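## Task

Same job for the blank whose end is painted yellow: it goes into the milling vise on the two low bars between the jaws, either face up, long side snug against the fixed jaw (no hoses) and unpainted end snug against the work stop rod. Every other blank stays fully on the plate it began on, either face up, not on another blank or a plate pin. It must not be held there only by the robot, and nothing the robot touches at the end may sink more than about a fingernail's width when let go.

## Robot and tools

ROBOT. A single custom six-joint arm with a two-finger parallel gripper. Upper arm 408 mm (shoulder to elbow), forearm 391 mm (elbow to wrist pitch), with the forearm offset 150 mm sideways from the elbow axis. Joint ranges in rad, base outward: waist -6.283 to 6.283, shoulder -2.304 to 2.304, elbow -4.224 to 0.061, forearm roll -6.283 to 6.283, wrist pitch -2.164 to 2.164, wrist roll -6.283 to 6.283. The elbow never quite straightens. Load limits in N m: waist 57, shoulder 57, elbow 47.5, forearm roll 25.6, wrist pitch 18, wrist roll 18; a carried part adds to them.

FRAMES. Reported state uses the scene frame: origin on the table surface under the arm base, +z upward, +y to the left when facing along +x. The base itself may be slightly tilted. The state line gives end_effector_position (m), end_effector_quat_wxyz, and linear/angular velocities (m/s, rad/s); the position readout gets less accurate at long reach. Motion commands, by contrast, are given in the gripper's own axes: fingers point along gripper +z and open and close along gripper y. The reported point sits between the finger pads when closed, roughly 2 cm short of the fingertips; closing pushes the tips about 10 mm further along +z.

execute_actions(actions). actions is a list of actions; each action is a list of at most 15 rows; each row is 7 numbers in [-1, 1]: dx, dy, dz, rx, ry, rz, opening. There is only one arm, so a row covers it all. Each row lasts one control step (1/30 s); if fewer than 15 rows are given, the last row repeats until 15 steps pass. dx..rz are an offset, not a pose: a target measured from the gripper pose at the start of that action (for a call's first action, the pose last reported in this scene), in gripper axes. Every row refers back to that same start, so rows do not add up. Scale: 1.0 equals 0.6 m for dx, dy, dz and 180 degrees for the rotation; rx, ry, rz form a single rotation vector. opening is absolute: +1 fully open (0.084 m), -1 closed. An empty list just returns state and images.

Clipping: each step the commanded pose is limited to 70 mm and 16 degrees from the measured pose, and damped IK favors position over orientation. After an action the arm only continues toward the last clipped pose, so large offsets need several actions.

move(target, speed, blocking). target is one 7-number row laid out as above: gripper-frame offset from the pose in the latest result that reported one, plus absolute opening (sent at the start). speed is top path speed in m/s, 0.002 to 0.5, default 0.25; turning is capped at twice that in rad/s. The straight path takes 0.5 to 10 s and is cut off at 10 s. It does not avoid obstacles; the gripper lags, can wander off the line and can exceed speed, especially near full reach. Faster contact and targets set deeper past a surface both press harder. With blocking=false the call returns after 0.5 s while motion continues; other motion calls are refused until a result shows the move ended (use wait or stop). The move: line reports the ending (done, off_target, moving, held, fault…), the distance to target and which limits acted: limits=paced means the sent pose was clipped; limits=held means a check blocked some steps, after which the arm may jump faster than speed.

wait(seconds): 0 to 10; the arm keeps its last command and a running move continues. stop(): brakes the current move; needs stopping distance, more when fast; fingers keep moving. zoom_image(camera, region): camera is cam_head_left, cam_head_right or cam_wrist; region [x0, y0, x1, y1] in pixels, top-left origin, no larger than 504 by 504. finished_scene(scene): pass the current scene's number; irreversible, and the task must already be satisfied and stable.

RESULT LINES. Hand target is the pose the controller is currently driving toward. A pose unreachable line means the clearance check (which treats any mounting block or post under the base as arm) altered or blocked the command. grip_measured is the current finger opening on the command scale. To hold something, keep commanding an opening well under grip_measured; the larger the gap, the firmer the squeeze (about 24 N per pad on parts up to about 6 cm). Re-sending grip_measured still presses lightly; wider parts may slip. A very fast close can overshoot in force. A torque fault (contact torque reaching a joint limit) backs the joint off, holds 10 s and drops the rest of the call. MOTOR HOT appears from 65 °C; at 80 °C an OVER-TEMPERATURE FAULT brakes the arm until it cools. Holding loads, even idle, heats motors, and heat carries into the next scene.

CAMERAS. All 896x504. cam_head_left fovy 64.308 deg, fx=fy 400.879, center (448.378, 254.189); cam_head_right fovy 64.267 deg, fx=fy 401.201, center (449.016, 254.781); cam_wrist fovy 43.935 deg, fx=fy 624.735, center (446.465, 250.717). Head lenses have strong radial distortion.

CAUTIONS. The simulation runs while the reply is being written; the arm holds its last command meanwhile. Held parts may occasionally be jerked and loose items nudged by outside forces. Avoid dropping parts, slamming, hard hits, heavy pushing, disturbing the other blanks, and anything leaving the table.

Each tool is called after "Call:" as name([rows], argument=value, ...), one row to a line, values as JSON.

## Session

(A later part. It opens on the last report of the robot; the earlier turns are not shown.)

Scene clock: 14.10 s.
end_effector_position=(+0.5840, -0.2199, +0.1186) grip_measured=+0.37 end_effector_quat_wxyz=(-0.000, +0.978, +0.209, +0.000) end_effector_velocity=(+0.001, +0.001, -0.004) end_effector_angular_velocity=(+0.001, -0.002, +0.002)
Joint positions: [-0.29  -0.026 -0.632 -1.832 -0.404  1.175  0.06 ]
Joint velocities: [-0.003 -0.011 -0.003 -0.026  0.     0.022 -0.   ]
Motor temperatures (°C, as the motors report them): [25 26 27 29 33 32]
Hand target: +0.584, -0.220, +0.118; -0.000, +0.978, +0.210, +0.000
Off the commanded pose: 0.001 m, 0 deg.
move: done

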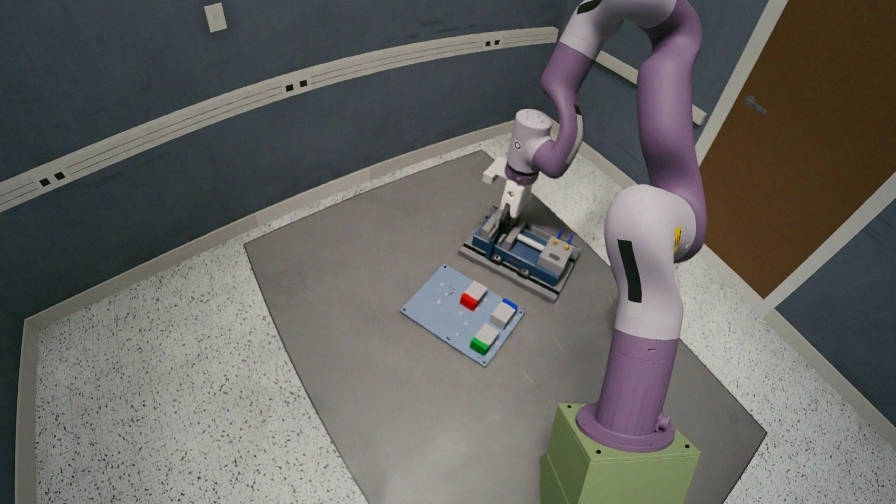

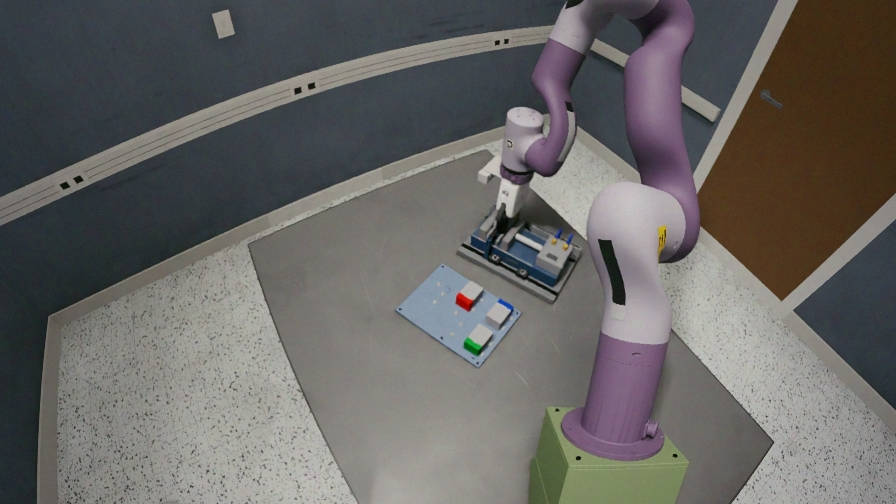

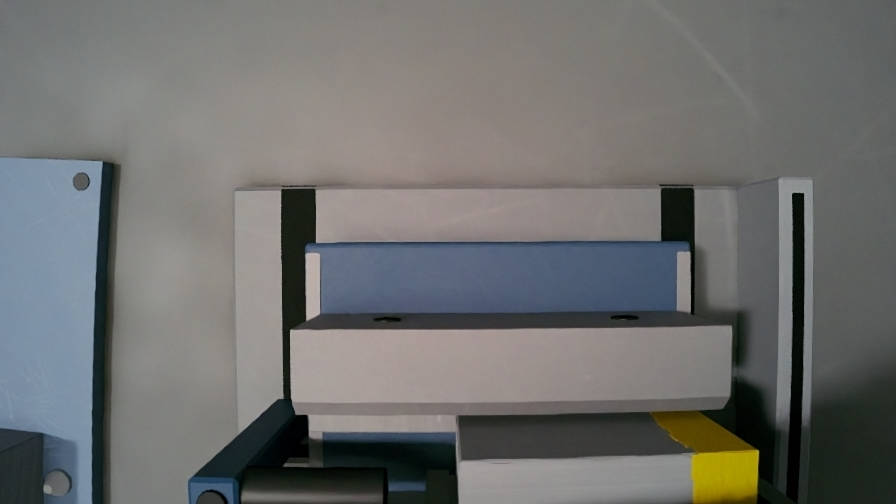

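Call:
execute_actions([
  [[0,0,0,0,0,0,0.55]],
  [[0,0,-0.004,0,0,0,0.55],[0,0,-0.008,0,0,0,0.55],[0,0,-0.012,0,0,0,0.55],[0,0,-0.015,0,0,0,0.55],[0,0,-0.018,0,0,0,0.55]],
  [[0,0,0,0,0,0,0.2]],
])

Call:
move(target=[0.008,-0.0315,0.001,0,0,0,0.2], speed=0.02)

Call:
execute_actions([
  [[0.004,-0.0015,0.001,0,0,0,0.2]],
  [[0,0,0,0,0,0,0.45],[0,0,0,0,0,0,0.5],[0,0,0,0,0,0,0.6],[0,0,0,0,0,0,0.8]],
])

Call:
move(target=[-0.055,-0.006,-0.09,0,0,0,0.8])

Call:
zoom_image(camera="cam_wrist", region=[380,200,720,440])

Scene clock: 16.30 s.
end_effector_position=(+0.5839, -0.2200, +0.1290) grip_measured=+0.37 end_effector_quat_wxyz=(+0.000, +0.978, +0.209, +0.001) end_effector_velocity=(-0.000, +0.001, -0.000) end_effector_angular_velocity=(+0.001, +0.000, +0.003)
Joint positions: [-0.279  0.002 -0.625 -1.774 -0.406  1.122  0.06 ]
Joint velocities: [ 0.001 -0.     0.001 -0.     0.    -0.001  0.   ]
Motor temperatures (°C, as the motors report them): [25 26 27 29 33 32]
Hand target: +0.584, -0.220, +0.129; -0.000, +0.978, +0.209, +0.000
Off the commanded pose: 0.000 m, 0 deg.

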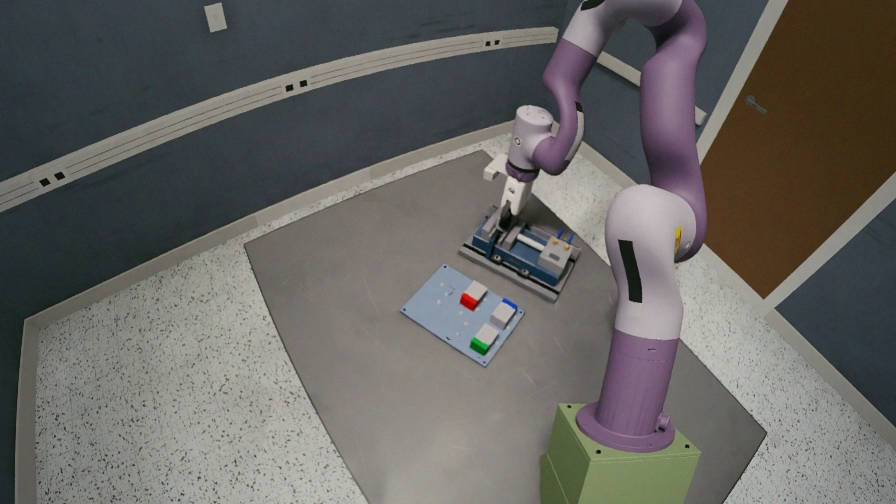

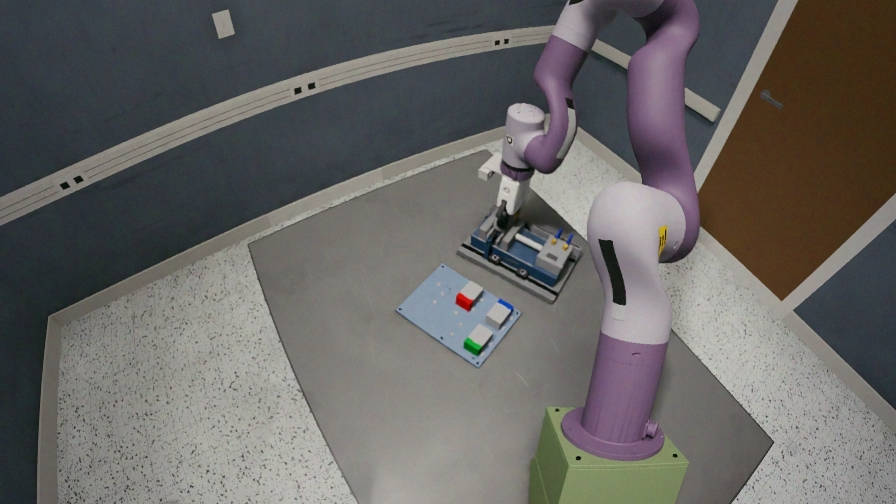

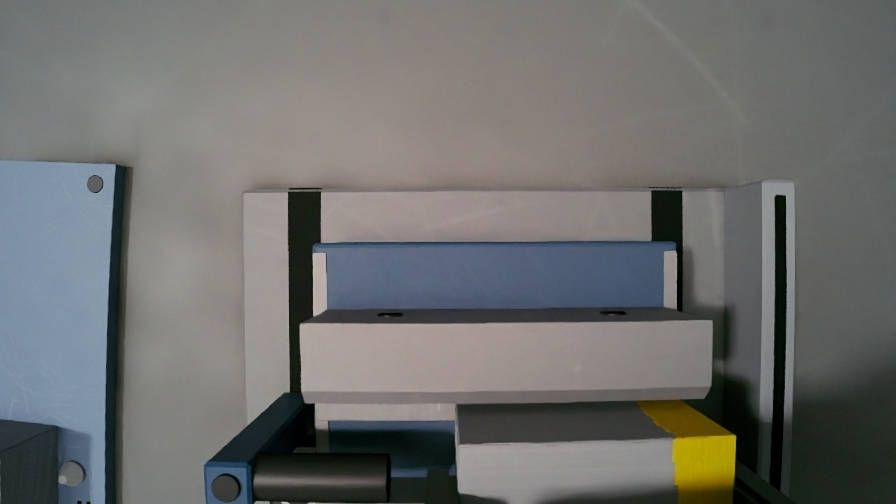

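Scene clock: 17.57 s.
end_effector_position=(+0.5800, -0.2020, +0.1283) grip_measured=+0.37 end_effector_quat_wxyz=(+0.002, +0.978, +0.209, -0.000) end_effector_velocity=(+0.001, +0.000, +0.000) end_effector_angular_velocity=(-0.009, -0.002, -0.001)
Joint positions: [-0.233 -0.014 -0.609 -1.791 -0.442  1.182  0.06 ]
Joint velocities: [ 0.007 -0.003  0.    -0.004 -0.014  0.01  -0.   ]
Motor temperatures (°C, as the motors report them): [25 26 27 29 33 32]
Hand target: +0.581, -0.201, +0.128; +0.000, +0.978, +0.209, +0.001
Off the commanded pose: 0.001 m, 0 deg.
move: done

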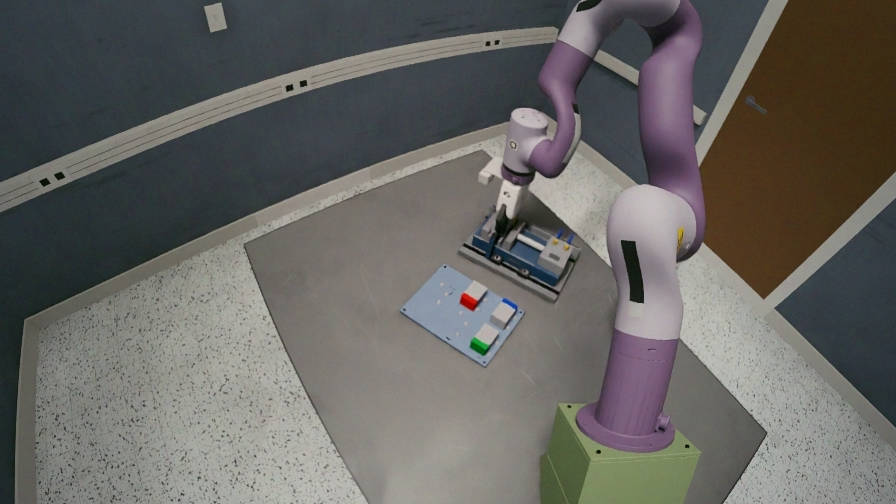

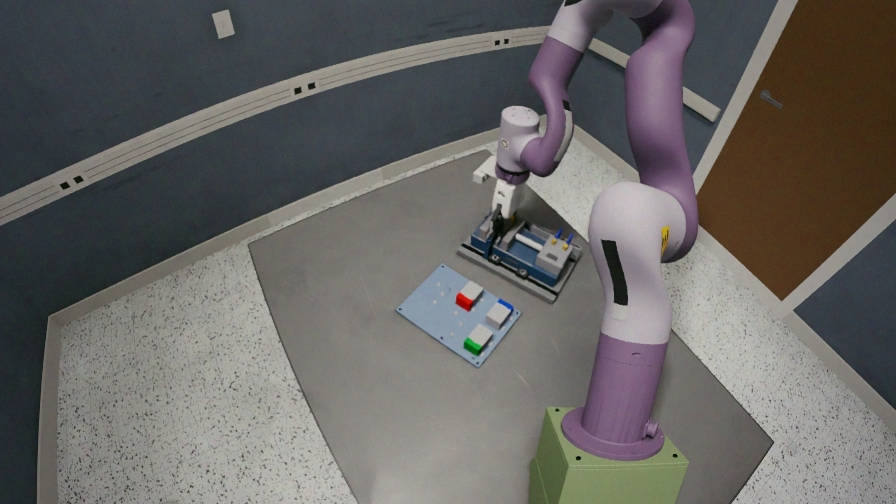

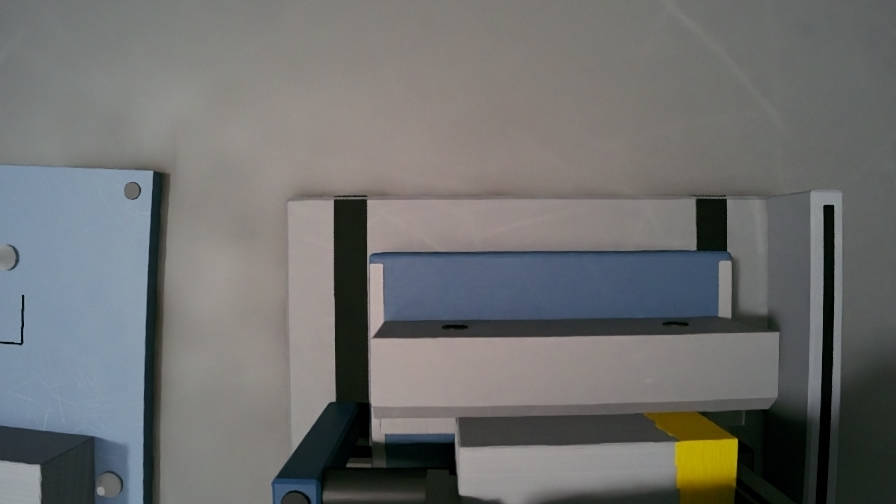

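Scene clock: 18.57 s.
end_effector_position=(+0.5815, -0.2011, +0.1275) grip_measured=+0.80 end_effector_quat_wxyz=(+0.004, +0.978, +0.209, -0.001) end_effector_velocity=(-0.001, -0.002, +0.000) end_effector_angular_velocity=(-0.008, +0.001, -0.001)
Joint positions: [-0.229 -0.019 -0.613 -1.787 -0.449  1.182  0.076]
Joint velocities: [ 0.001  0.     0.001  0.001 -0.008  0.001  0.001]
Motor temperatures (°C, as the motors report them): [25 26 27 29 33 32]
Hand target: +0.581, -0.201, +0.128; +0.004, +0.978, +0.209, -0.001
Off the commanded pose: 0.000 m, 0 deg.

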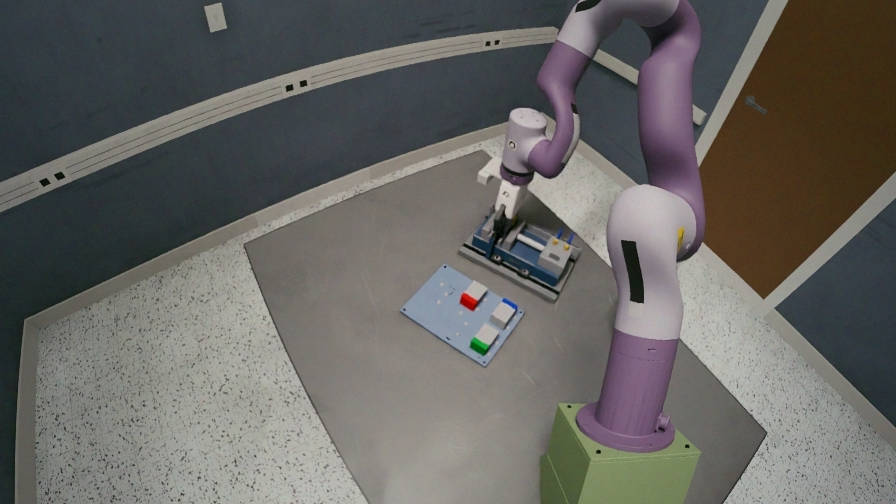

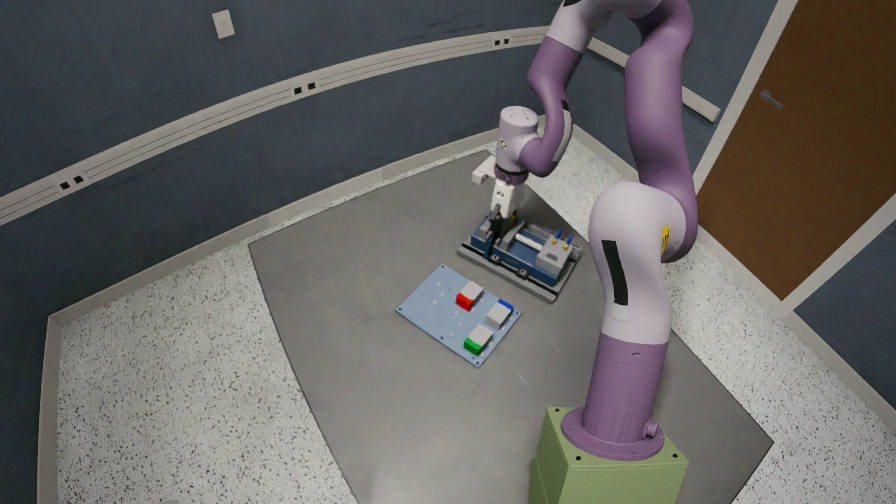

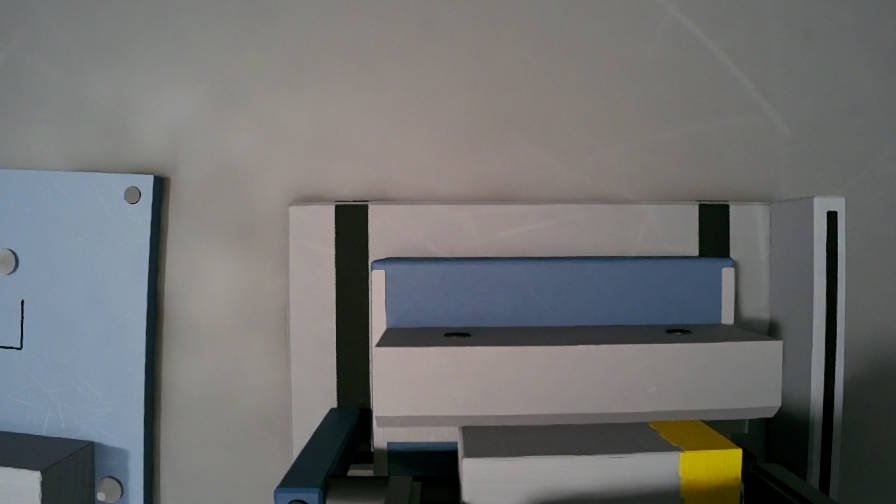

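Scene clock: 19.57 s.
end_effector_position=(+0.5499, -0.2109, +0.1813) grip_measured=+0.80 end_effector_quat_wxyz=(+0.004, +0.978, +0.209, -0.001) end_effector_velocity=(-0.001, -0.001, +0.002) end_effector_angular_velocity=(-0.000, +0.004, +0.000)
Joint positions: [-0.202  0.17  -0.509 -1.588 -0.455  0.985  0.077]
Joint velocities: [ 0.001  0.006 -0.     0.022 -0.001 -0.022  0.   ]
Motor temperatures (°C, as the motors report them): [25 26 27 29 33 32]
Hand target: +0.550, -0.211, +0.182; +0.004, +0.978, +0.209, -0.001
Off the commanded pose: 0.000 m, 0 deg.
move: done

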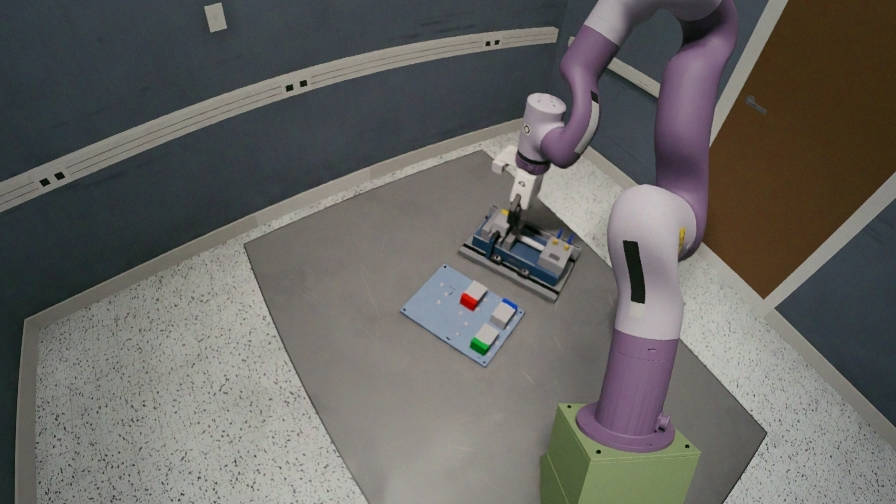

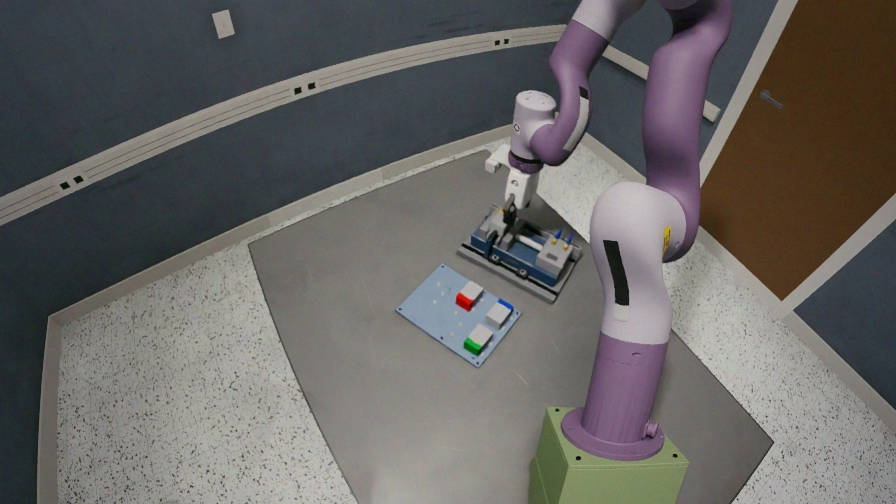

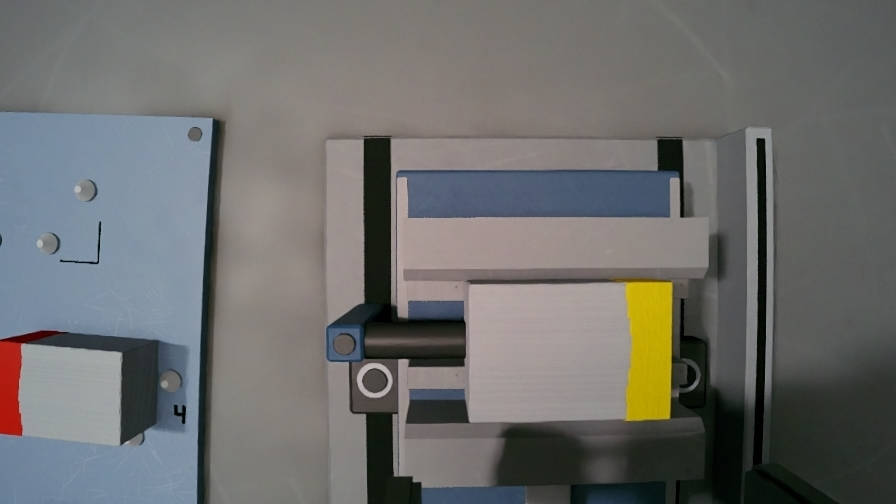

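Region (380, 200, 720, 440) of cam_wrist's 896x504 image, scaled by 1.482, with more detail than that image has; it fills the top 356 rows of this view, and the rest is white.

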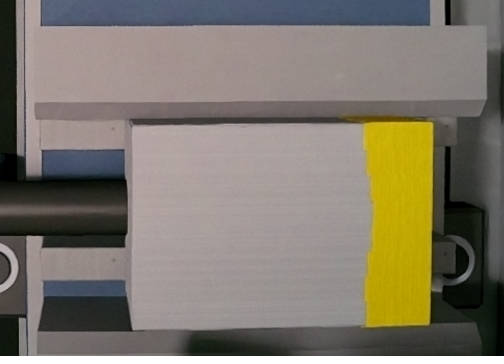

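Call:
finished_scene(scene=2)

The scene is finished: the task was done.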